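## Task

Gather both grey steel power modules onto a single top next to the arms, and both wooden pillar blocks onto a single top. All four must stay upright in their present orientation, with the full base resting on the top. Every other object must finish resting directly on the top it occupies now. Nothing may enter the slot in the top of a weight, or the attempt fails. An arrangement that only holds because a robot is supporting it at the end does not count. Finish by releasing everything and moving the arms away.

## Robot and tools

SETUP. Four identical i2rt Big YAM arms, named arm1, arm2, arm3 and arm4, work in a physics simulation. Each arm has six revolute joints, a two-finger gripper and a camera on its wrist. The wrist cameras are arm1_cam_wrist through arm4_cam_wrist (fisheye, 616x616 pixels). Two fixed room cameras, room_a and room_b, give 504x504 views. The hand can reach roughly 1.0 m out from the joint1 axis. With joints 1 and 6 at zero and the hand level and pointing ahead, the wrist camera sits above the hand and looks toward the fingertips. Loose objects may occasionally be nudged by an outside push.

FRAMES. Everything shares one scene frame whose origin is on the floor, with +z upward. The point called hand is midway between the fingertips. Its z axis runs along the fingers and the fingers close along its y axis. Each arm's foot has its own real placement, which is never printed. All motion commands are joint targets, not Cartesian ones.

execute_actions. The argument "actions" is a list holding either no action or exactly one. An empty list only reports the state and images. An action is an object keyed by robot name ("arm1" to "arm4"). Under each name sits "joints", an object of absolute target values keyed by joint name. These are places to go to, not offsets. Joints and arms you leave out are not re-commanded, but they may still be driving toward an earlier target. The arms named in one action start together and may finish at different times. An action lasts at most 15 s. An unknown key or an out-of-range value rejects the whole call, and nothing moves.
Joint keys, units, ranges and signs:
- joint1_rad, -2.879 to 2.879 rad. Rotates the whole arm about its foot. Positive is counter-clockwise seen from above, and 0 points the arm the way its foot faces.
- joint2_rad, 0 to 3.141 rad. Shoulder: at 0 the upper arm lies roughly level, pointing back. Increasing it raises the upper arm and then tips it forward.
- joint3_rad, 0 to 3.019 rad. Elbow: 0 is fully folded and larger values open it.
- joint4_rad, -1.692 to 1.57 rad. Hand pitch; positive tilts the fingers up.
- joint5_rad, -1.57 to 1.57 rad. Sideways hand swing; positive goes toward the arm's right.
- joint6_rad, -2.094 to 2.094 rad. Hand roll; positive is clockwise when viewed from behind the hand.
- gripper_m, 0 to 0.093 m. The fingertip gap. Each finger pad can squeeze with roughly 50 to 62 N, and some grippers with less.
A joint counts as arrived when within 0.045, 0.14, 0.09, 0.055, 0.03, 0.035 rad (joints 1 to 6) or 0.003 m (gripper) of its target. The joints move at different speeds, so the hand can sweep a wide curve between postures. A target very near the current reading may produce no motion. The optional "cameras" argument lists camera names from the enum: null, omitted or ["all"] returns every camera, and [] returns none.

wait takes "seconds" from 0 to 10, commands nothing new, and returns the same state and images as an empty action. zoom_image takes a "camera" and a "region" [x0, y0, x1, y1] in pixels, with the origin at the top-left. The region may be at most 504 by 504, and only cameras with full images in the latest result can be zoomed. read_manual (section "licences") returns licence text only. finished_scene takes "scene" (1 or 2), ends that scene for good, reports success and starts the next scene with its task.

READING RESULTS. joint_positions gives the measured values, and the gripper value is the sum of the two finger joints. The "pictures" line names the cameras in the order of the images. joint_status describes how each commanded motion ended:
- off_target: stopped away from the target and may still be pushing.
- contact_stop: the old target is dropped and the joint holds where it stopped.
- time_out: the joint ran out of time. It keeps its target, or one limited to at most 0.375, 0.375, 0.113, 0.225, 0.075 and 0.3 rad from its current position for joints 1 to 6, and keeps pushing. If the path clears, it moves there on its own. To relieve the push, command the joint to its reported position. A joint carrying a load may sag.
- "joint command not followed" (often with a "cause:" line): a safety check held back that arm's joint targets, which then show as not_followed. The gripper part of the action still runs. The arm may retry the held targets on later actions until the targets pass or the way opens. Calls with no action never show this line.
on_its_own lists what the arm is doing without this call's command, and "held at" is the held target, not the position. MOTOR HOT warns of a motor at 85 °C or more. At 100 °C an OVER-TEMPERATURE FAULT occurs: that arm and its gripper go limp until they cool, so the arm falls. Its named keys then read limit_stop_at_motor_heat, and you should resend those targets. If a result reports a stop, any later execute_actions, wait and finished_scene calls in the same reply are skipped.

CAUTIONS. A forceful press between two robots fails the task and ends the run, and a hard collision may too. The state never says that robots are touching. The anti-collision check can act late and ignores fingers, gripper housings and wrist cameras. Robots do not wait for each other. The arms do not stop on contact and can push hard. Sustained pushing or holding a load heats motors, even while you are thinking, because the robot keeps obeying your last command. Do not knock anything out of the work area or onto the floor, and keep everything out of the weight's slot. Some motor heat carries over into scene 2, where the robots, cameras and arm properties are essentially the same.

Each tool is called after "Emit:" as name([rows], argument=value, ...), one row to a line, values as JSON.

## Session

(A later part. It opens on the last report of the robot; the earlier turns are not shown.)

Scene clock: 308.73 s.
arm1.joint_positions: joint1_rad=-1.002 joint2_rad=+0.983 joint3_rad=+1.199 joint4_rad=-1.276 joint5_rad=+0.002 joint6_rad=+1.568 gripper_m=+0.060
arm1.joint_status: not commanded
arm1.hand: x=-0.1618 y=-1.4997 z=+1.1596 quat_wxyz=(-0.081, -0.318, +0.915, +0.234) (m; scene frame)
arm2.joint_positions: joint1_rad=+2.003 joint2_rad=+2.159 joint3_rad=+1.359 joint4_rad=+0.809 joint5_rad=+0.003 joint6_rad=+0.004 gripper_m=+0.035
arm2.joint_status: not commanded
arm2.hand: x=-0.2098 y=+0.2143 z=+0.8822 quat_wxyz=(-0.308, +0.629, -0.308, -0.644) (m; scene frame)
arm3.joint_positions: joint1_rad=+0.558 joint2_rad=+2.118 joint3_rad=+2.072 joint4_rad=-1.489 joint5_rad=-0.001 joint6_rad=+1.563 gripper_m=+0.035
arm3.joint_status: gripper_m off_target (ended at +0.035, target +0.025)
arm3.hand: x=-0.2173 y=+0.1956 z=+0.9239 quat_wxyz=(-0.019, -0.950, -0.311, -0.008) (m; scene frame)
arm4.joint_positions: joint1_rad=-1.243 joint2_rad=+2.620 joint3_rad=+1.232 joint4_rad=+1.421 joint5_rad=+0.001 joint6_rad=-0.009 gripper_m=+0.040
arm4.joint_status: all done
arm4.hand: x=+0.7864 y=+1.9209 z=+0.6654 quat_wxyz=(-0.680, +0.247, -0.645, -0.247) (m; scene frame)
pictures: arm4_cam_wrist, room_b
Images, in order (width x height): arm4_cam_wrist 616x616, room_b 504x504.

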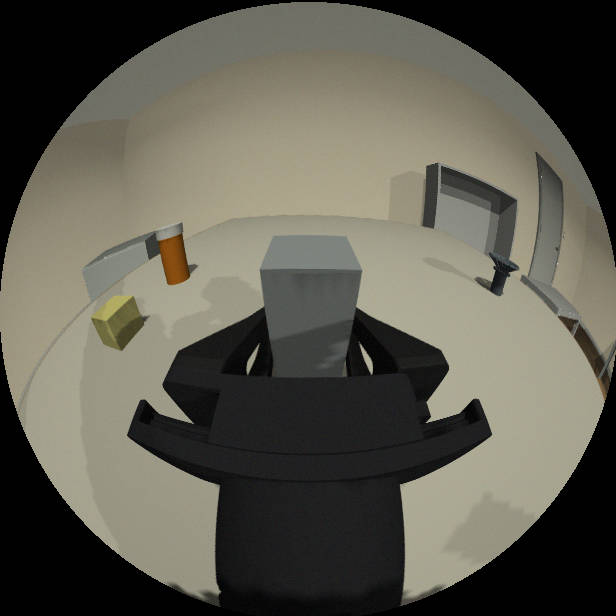

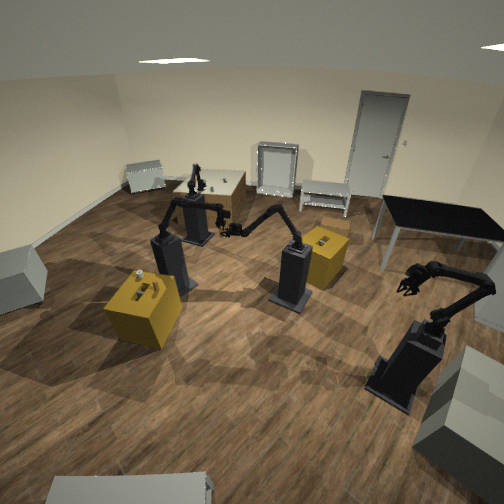

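Emit:
execute_actions([
  {"arm2":{"joints":{"gripper_m":0.09}},"arm4":{"joints":{"joint2_rad":2.59,"joint4_rad":1.36}}},
], cameras=[])

Emit:
execute_actions([
  {"arm3":{"joints":{"joint2_rad":1.75}}},
], cameras=["arm4_cam_wrist","room_a","arm3_cam_wrist"])

Emit:
zoom_image(camera="room_a", region=[310,360,440,480])

Scene clock: 324.97 s.
arm1.joint_positions: joint1_rad=-1.002 joint2_rad=+0.983 joint3_rad=+1.199 joint4_rad=-1.276 joint5_rad=+0.002 joint6_rad=+1.568 gripper_m=+0.060
arm1.joint_status: not commanded
arm1.hand: x=-0.1618 y=-1.4997 z=+1.1596 quat_wxyz=(-0.081, -0.318, +0.915, +0.234) (m; scene frame)
arm2.joint_positions: joint1_rad=+2.003 joint2_rad=+2.159 joint3_rad=+1.359 joint4_rad=+0.808 joint5_rad=+0.003 joint6_rad=+0.004 gripper_m=+0.090
arm2.joint_status: all done
arm2.hand: x=-0.2098 y=+0.2143 z=+0.8821 quat_wxyz=(-0.308, +0.629, -0.308, -0.644) (m; scene frame)
arm3.joint_positions: joint1_rad=+0.558 joint2_rad=+2.118 joint3_rad=+2.072 joint4_rad=-1.489 joint5_rad=-0.001 joint6_rad=+1.566 gripper_m=+0.035
arm3.joint_status: not commanded
arm3.hand: x=-0.2173 y=+0.1956 z=+0.9237 quat_wxyz=(-0.019, -0.951, -0.310, -0.008) (m; scene frame)
arm4.joint_positions: joint1_rad=-1.243 joint2_rad=+2.605 joint3_rad=+1.232 joint4_rad=+1.380 joint5_rad=+0.001 joint6_rad=-0.009 gripper_m=+0.040
arm4.joint_status: all done
arm4.hand: x=+0.7891 y=+1.9233 z=+0.6651 quat_wxyz=(-0.671, +0.250, -0.654, -0.244) (m; scene frame)
pictures: none
No camera images: the call's "cameras" was empty. Leave "cameras" out to get every camera's image.

Scene clock: 326.67 s.
arm1.joint_positions: joint1_rad=-1.002 joint2_rad=+0.983 joint3_rad=+1.199 joint4_rad=-1.276 joint5_rad=+0.002 joint6_rad=+1.568 gripper_m=+0.060
arm1.joint_status: not commanded
arm1.hand: x=-0.1618 y=-1.4997 z=+1.1596 quat_wxyz=(-0.081, -0.318, +0.915, +0.234) (m; scene frame)
arm2.joint_positions: joint1_rad=+2.003 joint2_rad=+2.159 joint3_rad=+1.359 joint4_rad=+0.808 joint5_rad=+0.003 joint6_rad=+0.004 gripper_m=+0.090
arm2.joint_status: not commanded
arm2.hand: x=-0.2098 y=+0.2143 z=+0.8821 quat_wxyz=(-0.308, +0.629, -0.308, -0.644) (m; scene frame)
arm3.joint_positions: joint1_rad=+0.558 joint2_rad=+1.768 joint3_rad=+2.086 joint4_rad=-1.489 joint5_rad=-0.001 joint6_rad=+1.567 gripper_m=+0.035
arm3.joint_status: all done
arm3.hand: x=-0.2454 y=+0.2337 z=+1.1497 quat_wxyz=(-0.191, -0.931, -0.303, -0.063) (m; scene frame)
arm4.joint_positions: joint1_rad=-1.243 joint2_rad=+2.605 joint3_rad=+1.232 joint4_rad=+1.380 joint5_rad=+0.001 joint6_rad=-0.009 gripper_m=+0.040
arm4.joint_status: not commanded
arm4.hand: x=+0.7891 y=+1.9233 z=+0.6651 quat_wxyz=(-0.671, +0.250, -0.654, -0.244) (m; scene frame)
pictures: arm3_cam_wrist, arm4_cam_wrist, room_a
Images, in order (width x height): arm3_cam_wrist 616x616, arm4_cam_wrist 616x616, room_a 504x504.

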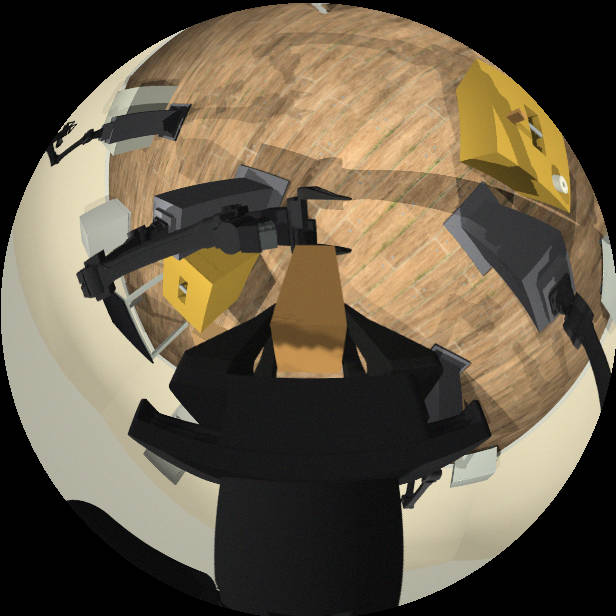

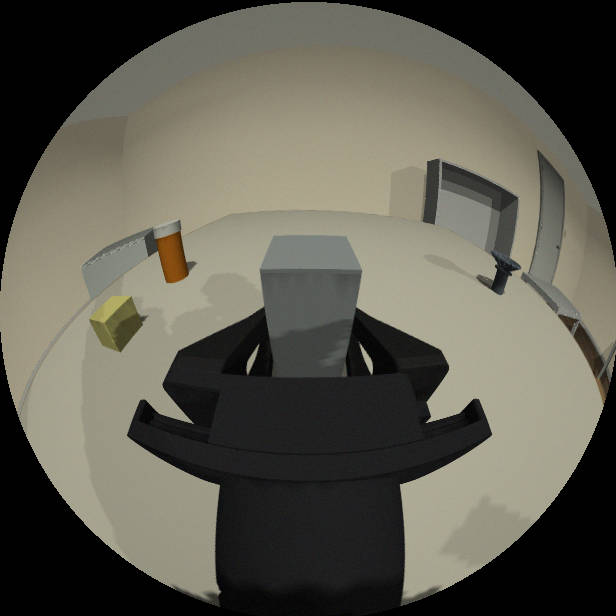

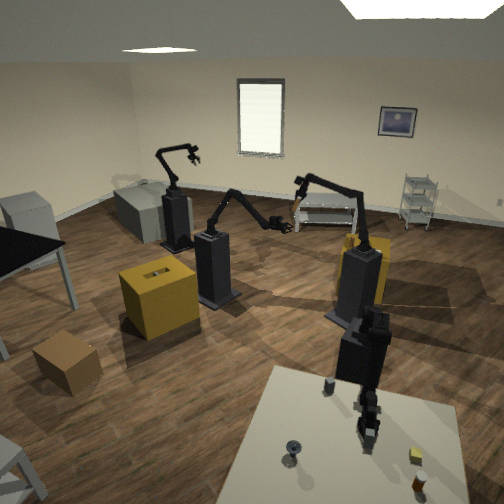

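Region (310, 360, 440, 480) of room_a's 504x504 image, scaled by 3.877, with more detail than that image has; it fills the top 465 rows of this view, and the rest is white.

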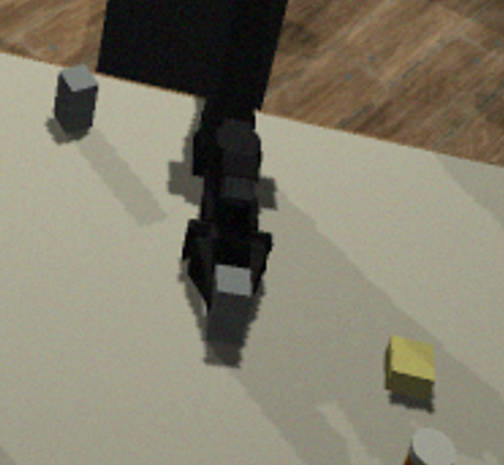

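Emit:
execute_actions([
  {"arm3":{"joints":{"joint1_rad":-1.27}},"arm4":{"joints":{"gripper_m":0.093}}},
], cameras=["arm4_cam_wrist"])

Emit:
execute_actions([
  {"arm3":{"joints":{"joint2_rad":2.1,"joint3_rad":1.44,"joint4_rad":-0.88}},"arm2":{"joints":{"joint1_rad":0.5,"joint2_rad":1.0,"joint3_rad":1.0,"joint4_rad":0}},"arm4":{"joints":{"joint2_rad":2.3}}},
], cameras=["arm4_cam_wrist","room_a","arm3_cam_wrist","room_b"])

Scene clock: 343.63 s.
arm1.joint_positions: joint1_rad=-1.002 joint2_rad=+0.983 joint3_rad=+1.199 joint4_rad=-1.276 joint5_rad=+0.002 joint6_rad=+1.568 gripper_m=+0.060
arm1.joint_status: not commanded
arm1.hand: x=-0.1618 y=-1.4997 z=+1.1596 quat_wxyz=(-0.081, -0.318, +0.915, +0.234) (m; scene frame)
arm2.joint_positions: joint1_rad=+2.003 joint2_rad=+2.159 joint3_rad=+1.359 joint4_rad=+0.808 joint5_rad=+0.003 joint6_rad=+0.004 gripper_m=+0.090
arm2.joint_status: not commanded
arm2.hand: x=-0.2098 y=+0.2143 z=+0.8821 quat_wxyz=(-0.308, +0.629, -0.308, -0.644) (m; scene frame)
arm3.joint_positions: joint1_rad=-1.279 joint2_rad=+1.771 joint3_rad=+2.086 joint4_rad=-1.485 joint5_rad=+0.001 joint6_rad=+1.567 gripper_m=+0.035
arm3.joint_status: all done
arm3.hand: x=-1.1923 y=+0.5191 z=+1.1424 quat_wxyz=(-0.163, -0.807, +0.557, +0.111) (m; scene frame)
arm4.joint_positions: joint1_rad=-1.243 joint2_rad=+2.605 joint3_rad=+1.232 joint4_rad=+1.371 joint5_rad=+0.001 joint6_rad=-0.009 gripper_m=+0.093
arm4.joint_status: all done
arm4.hand: x=+0.7892 y=+1.9233 z=+0.6630 quat_wxyz=(-0.668, +0.251, -0.657, -0.242) (m; scene frame)
pictures: arm4_cam_wrist
Images, in order (width x height): arm4_cam_wrist 616x616.

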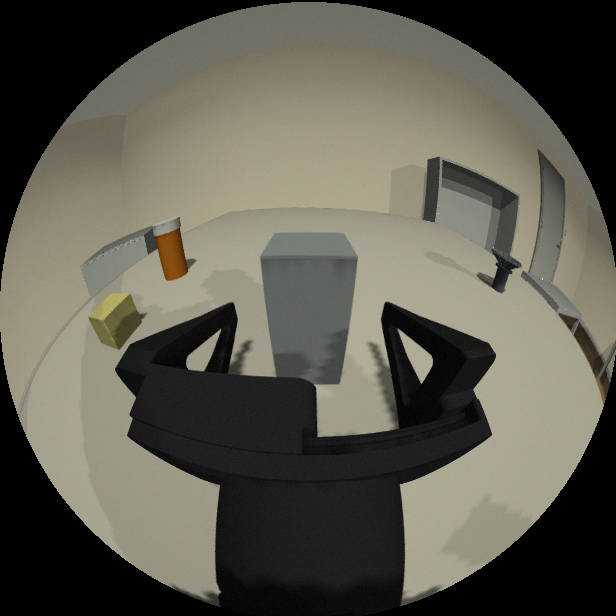

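Scene clock: 345.43 s.
arm1.joint_positions: joint1_rad=-1.002 joint2_rad=+0.983 joint3_rad=+1.199 joint4_rad=-1.276 joint5_rad=+0.002 joint6_rad=+1.568 gripper_m=+0.060
arm1.joint_status: not commanded
arm1.hand: x=-0.1618 y=-1.4997 z=+1.1596 quat_wxyz=(-0.081, -0.318, +0.915, +0.234) (m; scene frame)
arm2.joint_positions: joint1_rad=+0.504 joint2_rad=+0.989 joint3_rad=+1.001 joint4_rad=+0.008 joint5_rad=+0.003 joint6_rad=+0.004 gripper_m=+0.090
arm2.joint_status: all done
arm2.hand: x=+0.6586 y=-0.0772 z=+1.2306 quat_wxyz=(-0.663, +0.250, -0.655, -0.263) (m; scene frame)
arm3.joint_positions: joint1_rad=-1.279 joint2_rad=+2.095 joint3_rad=+1.415 joint4_rad=-0.894 joint5_rad=+0.001 joint6_rad=+1.568 gripper_m=+0.035
arm3.joint_status: all done
arm3.hand: x=-1.1372 y=+0.5373 z=+0.7010 quat_wxyz=(+0.001, -0.823, +0.568, -0.003) (m; scene frame)
arm4.joint_positions: joint1_rad=-1.243 joint2_rad=+2.294 joint3_rad=+1.242 joint4_rad=+1.362 joint5_rad=+0.001 joint6_rad=-0.009 gripper_m=+0.093
arm4.joint_status: all done
arm4.hand: x=+0.8193 y=+1.9517 z=+0.8860 quat_wxyz=(-0.763, +0.209, -0.545, -0.278) (m; scene frame)
pictures: arm3_cam_wrist, arm4_cam_wrist, room_a, room_b
Images, in order (width x height): arm3_cam_wrist 616x616, arm4_cam_wrist 616x616, room_a 504x504, room_b 504x504.

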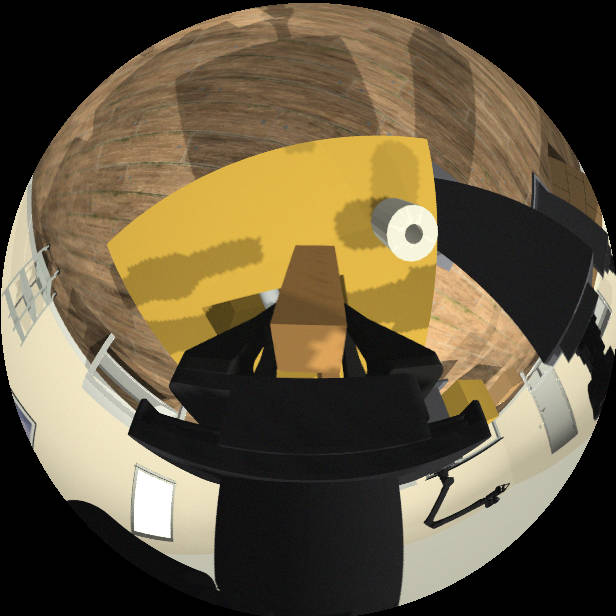

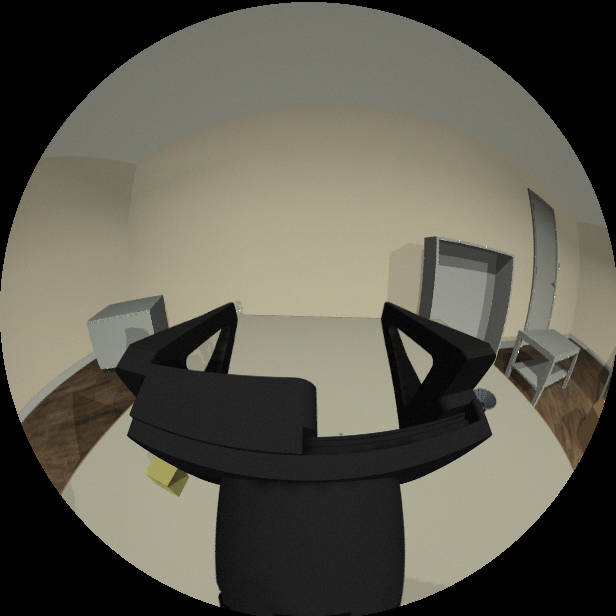

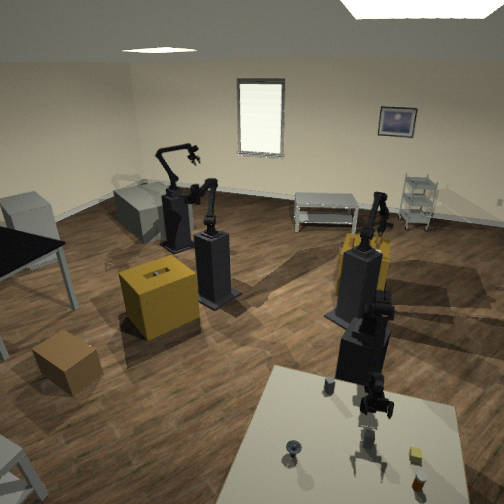

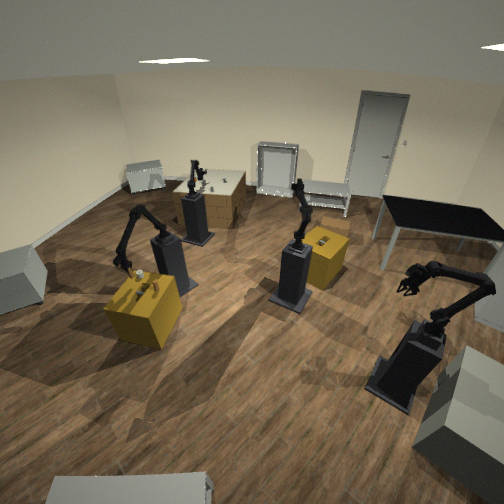

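Emit:
execute_actions([
  {"arm3":{"joints":{"joint1_rad":-1.37,"joint2_rad":2.28,"joint3_rad":1.63,"joint4_rad":-0.85}},"arm4":{"joints":{"joint2_rad":1.2,"joint4_rad":0}}},
], cameras=["arm3_cam_wrist","room_a","room_b"])

Scene clock: 357.17 s.
arm1.joint_positions: joint1_rad=-1.002 joint2_rad=+0.983 joint3_rad=+1.199 joint4_rad=-1.276 joint5_rad=+0.002 joint6_rad=+1.568 gripper_m=+0.060
arm1.joint_status: not commanded
arm1.hand: x=-0.1618 y=-1.4997 z=+1.1596 quat_wxyz=(-0.081, -0.318, +0.915, +0.234) (m; scene frame)
arm2.joint_positions: joint1_rad=+0.504 joint2_rad=+0.989 joint3_rad=+1.001 joint4_rad=+0.008 joint5_rad=+0.003 joint6_rad=+0.004 gripper_m=+0.090
arm2.joint_status: not commanded
arm2.hand: x=+0.6586 y=-0.0772 z=+1.2306 quat_wxyz=(-0.663, +0.250, -0.655, -0.263) (m; scene frame)
arm3.joint_positions: joint1_rad=-1.378 joint2_rad=+2.295 joint3_rad=+1.582 joint4_rad=-0.860 joint5_rad=+0.001 joint6_rad=+1.568 gripper_m=+0.035
arm3.joint_status: all done
arm3.hand: x=-1.1976 y=+0.5789 z=+0.6356 quat_wxyz=(+0.002, -0.794, +0.608, -0.004) (m; scene frame)
arm4.joint_positions: joint1_rad=-1.243 joint2_rad=+1.196 joint3_rad=+1.232 joint4_rad=+0.010 joint5_rad=+0.001 joint6_rad=-0.009 gripper_m=+0.093
arm4.joint_status: all done
arm4.hand: x=+0.6821 y=+1.8369 z=+1.3041 quat_wxyz=(-0.684, +0.245, -0.641, -0.248) (m; scene frame)
pictures: arm3_cam_wrist, room_a, room_b
Images, in order (width x height): arm3_cam_wrist 616x616, room_a 504x504, room_b 504x504.

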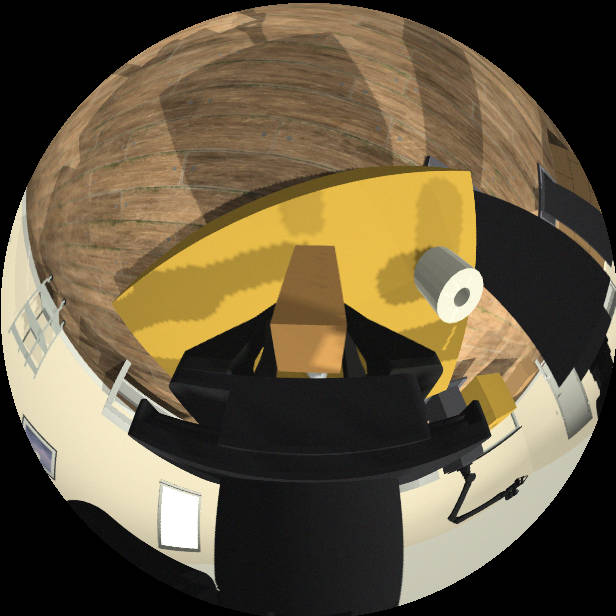

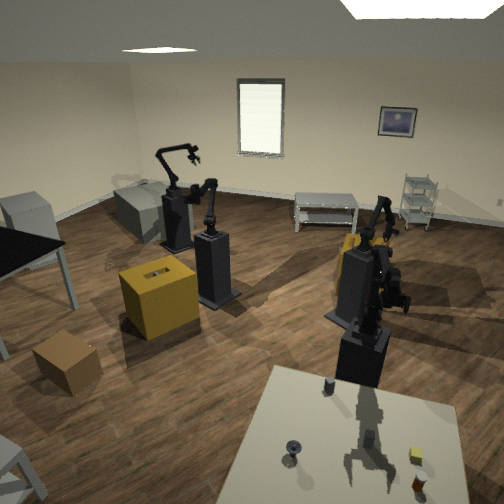

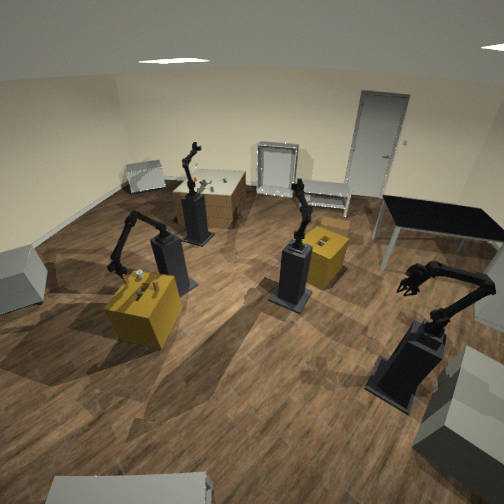

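Emit:
execute_actions([
  {"arm3":{"joints":{"joint1_rad":-1.34,"joint2_rad":2.34,"joint4_rad":-0.77}}},
], cameras=[])

Emit:
execute_actions([
  {"arm3":{"joints":{"joint2_rad":2.375,"joint4_rad":-0.74}}},
], cameras=["arm3_cam_wrist"])

Scene clock: 364.27 s.
arm1.joint_positions: joint1_rad=-1.002 joint2_rad=+0.983 joint3_rad=+1.199 joint4_rad=-1.276 joint5_rad=+0.002 joint6_rad=+1.568 gripper_m=+0.060
arm1.joint_status: not commanded
arm1.hand: x=-0.1618 y=-1.4997 z=+1.1596 quat_wxyz=(-0.081, -0.318, +0.915, +0.234) (m; scene frame)
arm2.joint_positions: joint1_rad=+0.504 joint2_rad=+0.989 joint3_rad=+1.001 joint4_rad=+0.008 joint5_rad=+0.003 joint6_rad=+0.004 gripper_m=+0.090
arm2.joint_status: not commanded
arm2.hand: x=+0.6586 y=-0.0772 z=+1.2306 quat_wxyz=(-0.663, +0.250, -0.655, -0.263) (m; scene frame)
arm3.joint_positions: joint1_rad=-1.349 joint2_rad=+2.341 joint3_rad=+1.588 joint4_rad=-0.786 joint5_rad=+0.002 joint6_rad=+1.568 gripper_m=+0.035
arm3.joint_status: all done
arm3.hand: x=-1.2014 y=+0.5588 z=+0.6103 quat_wxyz=(-0.012, -0.802, +0.597, +0.007) (m; scene frame)
arm4.joint_positions: joint1_rad=-1.243 joint2_rad=+1.196 joint3_rad=+1.232 joint4_rad=+0.010 joint5_rad=+0.001 joint6_rad=-0.009 gripper_m=+0.093
arm4.joint_status: not commanded
arm4.hand: x=+0.6821 y=+1.8369 z=+1.3041 quat_wxyz=(-0.684, +0.245, -0.641, -0.248) (m; scene frame)
pictures: none
No camera images: the call's "cameras" was empty. Leave "cameras" out to get every camera's image.

Scene clock: 364.83 s.
arm1.joint_positions: joint1_rad=-1.002 joint2_rad=+0.983 joint3_rad=+1.199 joint4_rad=-1.276 joint5_rad=+0.002 joint6_rad=+1.568 gripper_m=+0.060
arm1.joint_status: not commanded
arm1.hand: x=-0.1618 y=-1.4997 z=+1.1596 quat_wxyz=(-0.081, -0.318, +0.915, +0.234) (m; scene frame)
arm2.joint_positions: joint1_rad=+0.504 joint2_rad=+0.989 joint3_rad=+1.001 joint4_rad=+0.008 joint5_rad=+0.003 joint6_rad=+0.004 gripper_m=+0.090
arm2.joint_status: not commanded
arm2.hand: x=+0.6586 y=-0.0772 z=+1.2306 quat_wxyz=(-0.663, +0.250, -0.655, -0.263) (m; scene frame)
arm3.joint_positions: joint1_rad=-1.349 joint2_rad=+2.344 joint3_rad=+1.588 joint4_rad=-0.765 joint5_rad=+0.002 joint6_rad=+1.568 gripper_m=+0.035
arm3.joint_status: all done
arm3.hand: x=-1.2057 y=+0.5575 z=+0.6090 quat_wxyz=(-0.020, -0.802, +0.597, +0.013) (m; scene frame)
arm4.joint_positions: joint1_rad=-1.243 joint2_rad=+1.196 joint3_rad=+1.232 joint4_rad=+0.010 joint5_rad=+0.001 joint6_rad=-0.009 gripper_m=+0.093
arm4.joint_status: not commanded
arm4.hand: x=+0.6821 y=+1.8369 z=+1.3041 quat_wxyz=(-0.684, +0.245, -0.641, -0.248) (m; scene frame)
pictures: arm3_cam_wrist
Images, in order (width x height): arm3_cam_wrist 616x616.

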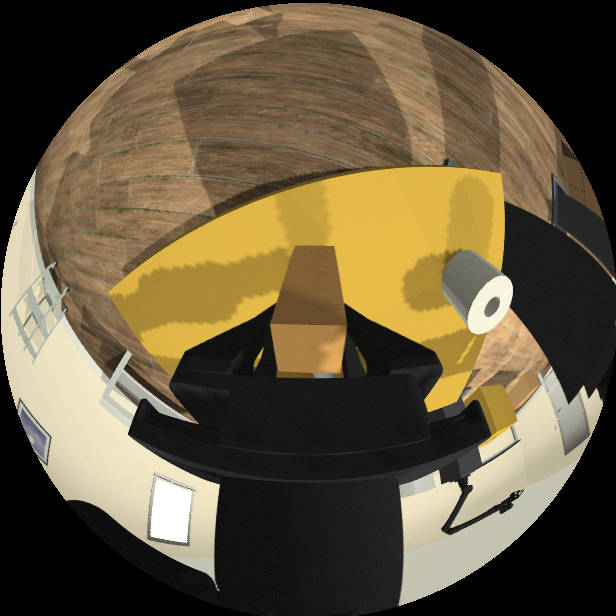

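Stalled; shadow meets the base. Ease and release.

Emit:
execute_actions([
  {"arm3":{"joints":{"joint2_rad":2.345,"joint4_rad":-0.775}}},
], cameras=[])

Emit:
execute_actions([
  {"arm3":{"joints":{"gripper_m":0.08}}},
], cameras=["arm3_cam_wrist"])

Emit:
execute_actions([
  {"arm3":{"joints":{"joint2_rad":1.9,"joint4_rad":-1.1}}},
], cameras=["arm3_cam_wrist","room_a","room_b"])

Scene clock: 373.70 s.
arm1.joint_positions: joint1_rad=-1.002 joint2_rad=+0.983 joint3_rad=+1.199 joint4_rad=-1.276 joint5_rad=+0.002 joint6_rad=+1.568 gripper_m=+0.060
arm1.joint_status: not commanded
arm1.hand: x=-0.1618 y=-1.4997 z=+1.1596 quat_wxyz=(-0.081, -0.318, +0.915, +0.234) (m; scene frame)
arm2.joint_positions: joint1_rad=+0.504 joint2_rad=+0.989 joint3_rad=+1.001 joint4_rad=+0.008 joint5_rad=+0.003 joint6_rad=+0.004 gripper_m=+0.090
arm2.joint_status: not commanded
arm2.hand: x=+0.6586 y=-0.0772 z=+1.2306 quat_wxyz=(-0.663, +0.250, -0.655, -0.263) (m; scene frame)
arm3.joint_positions: joint1_rad=-1.349 joint2_rad=+2.344 joint3_rad=+1.588 joint4_rad=-0.765 joint5_rad=+0.002 joint6_rad=+1.568 gripper_m=+0.035
arm3.joint_status: all done
arm3.hand: x=-1.2057 y=+0.5575 z=+0.6090 quat_wxyz=(-0.020, -0.802, +0.597, +0.013) (m; scene frame)
arm4.joint_positions: joint1_rad=-1.243 joint2_rad=+1.196 joint3_rad=+1.232 joint4_rad=+0.010 joint5_rad=+0.001 joint6_rad=-0.009 gripper_m=+0.093
arm4.joint_status: not commanded
arm4.hand: x=+0.6821 y=+1.8369 z=+1.3041 quat_wxyz=(-0.684, +0.245, -0.641, -0.248) (m; scene frame)
pictures: none
No camera images: the call's "cameras" was empty. Leave "cameras" out to get every camera's image.

Scene clock: 374.30 s.
arm1.joint_positions: joint1_rad=-1.002 joint2_rad=+0.983 joint3_rad=+1.199 joint4_rad=-1.276 joint5_rad=+0.002 joint6_rad=+1.568 gripper_m=+0.060
arm1.joint_status: not commanded
arm1.hand: x=-0.1618 y=-1.4997 z=+1.1596 quat_wxyz=(-0.081, -0.318, +0.915, +0.234) (m; scene frame)
arm2.joint_positions: joint1_rad=+0.504 joint2_rad=+0.989 joint3_rad=+1.001 joint4_rad=+0.008 joint5_rad=+0.003 joint6_rad=+0.004 gripper_m=+0.090
arm2.joint_status: not commanded
arm2.hand: x=+0.6586 y=-0.0772 z=+1.2306 quat_wxyz=(-0.663, +0.250, -0.655, -0.263) (m; scene frame)
arm3.joint_positions: joint1_rad=-1.349 joint2_rad=+2.344 joint3_rad=+1.589 joint4_rad=-0.765 joint5_rad=+0.002 joint6_rad=+1.568 gripper_m=+0.080
arm3.joint_status: all done
arm3.hand: x=-1.2061 y=+0.5574 z=+0.6093 quat_wxyz=(-0.020, -0.802, +0.597, +0.013) (m; scene frame)
arm4.joint_positions: joint1_rad=-1.243 joint2_rad=+1.196 joint3_rad=+1.232 joint4_rad=+0.010 joint5_rad=+0.001 joint6_rad=-0.009 gripper_m=+0.093
arm4.joint_status: not commanded
arm4.hand: x=+0.6821 y=+1.8369 z=+1.3041 quat_wxyz=(-0.684, +0.245, -0.641, -0.248) (m; scene frame)
pictures: arm3_cam_wrist
Images, in order (width x height): arm3_cam_wrist 616x616.

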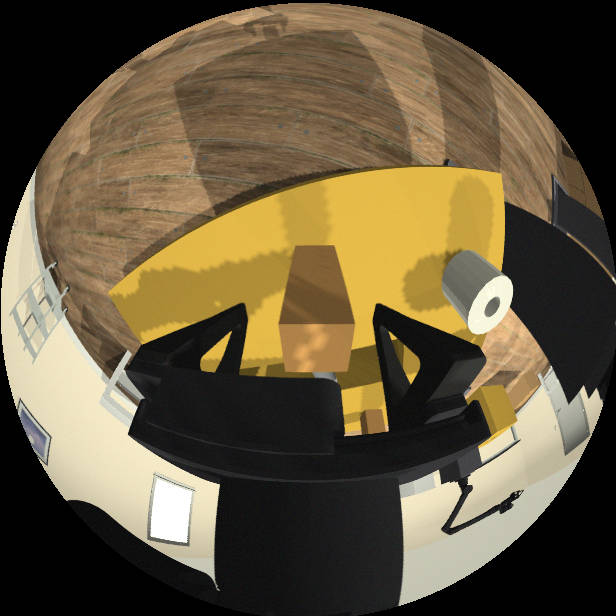

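Scene clock: 375.83 s.
arm1.joint_positions: joint1_rad=-1.002 joint2_rad=+0.983 joint3_rad=+1.199 joint4_rad=-1.276 joint5_rad=+0.002 joint6_rad=+1.568 gripper_m=+0.060
arm1.joint_status: not commanded
arm1.hand: x=-0.1618 y=-1.4997 z=+1.1596 quat_wxyz=(-0.081, -0.318, +0.915, +0.234) (m; scene frame)
arm2.joint_positions: joint1_rad=+0.504 joint2_rad=+0.989 joint3_rad=+1.001 joint4_rad=+0.008 joint5_rad=+0.003 joint6_rad=+0.004 gripper_m=+0.090
arm2.joint_status: not commanded
arm2.hand: x=+0.6586 y=-0.0772 z=+1.2306 quat_wxyz=(-0.663, +0.250, -0.655, -0.263) (m; scene frame)
arm3.joint_positions: joint1_rad=-1.349 joint2_rad=+1.904 joint3_rad=+1.614 joint4_rad=-1.084 joint5_rad=+0.002 joint6_rad=+1.568 gripper_m=+0.080
arm3.joint_status: all done
arm3.hand: x=-1.2059 y=+0.5589 z=+0.8781 quat_wxyz=(-0.078, -0.799, +0.594, +0.056) (m; scene frame)
arm4.joint_positions: joint1_rad=-1.243 joint2_rad=+1.196 joint3_rad=+1.232 joint4_rad=+0.010 joint5_rad=+0.001 joint6_rad=-0.009 gripper_m=+0.093
arm4.joint_status: not commanded
arm4.hand: x=+0.6821 y=+1.8369 z=+1.3041 quat_wxyz=(-0.684, +0.245, -0.641, -0.248) (m; scene frame)
pictures: arm3_cam_wrist, room_a, room_b
Images, in order (width x height): arm3_cam_wrist 616x616, room_a 504x504, room_b 504x504.

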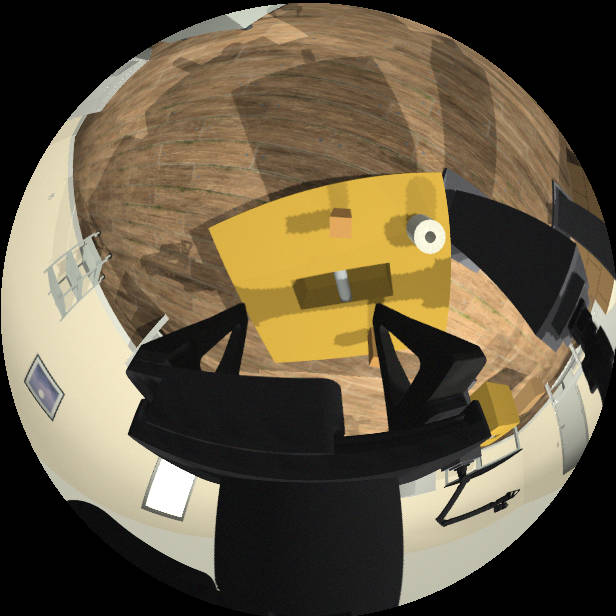

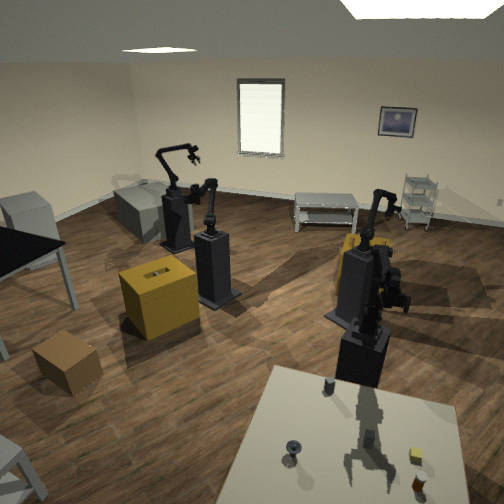

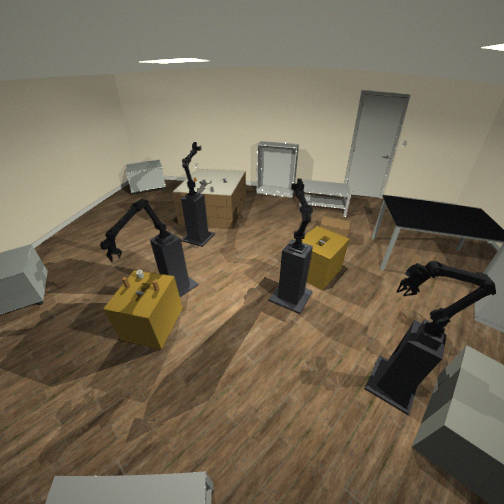

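Emit:
finished_scene(scene=2)

The scene is finished: the task was done.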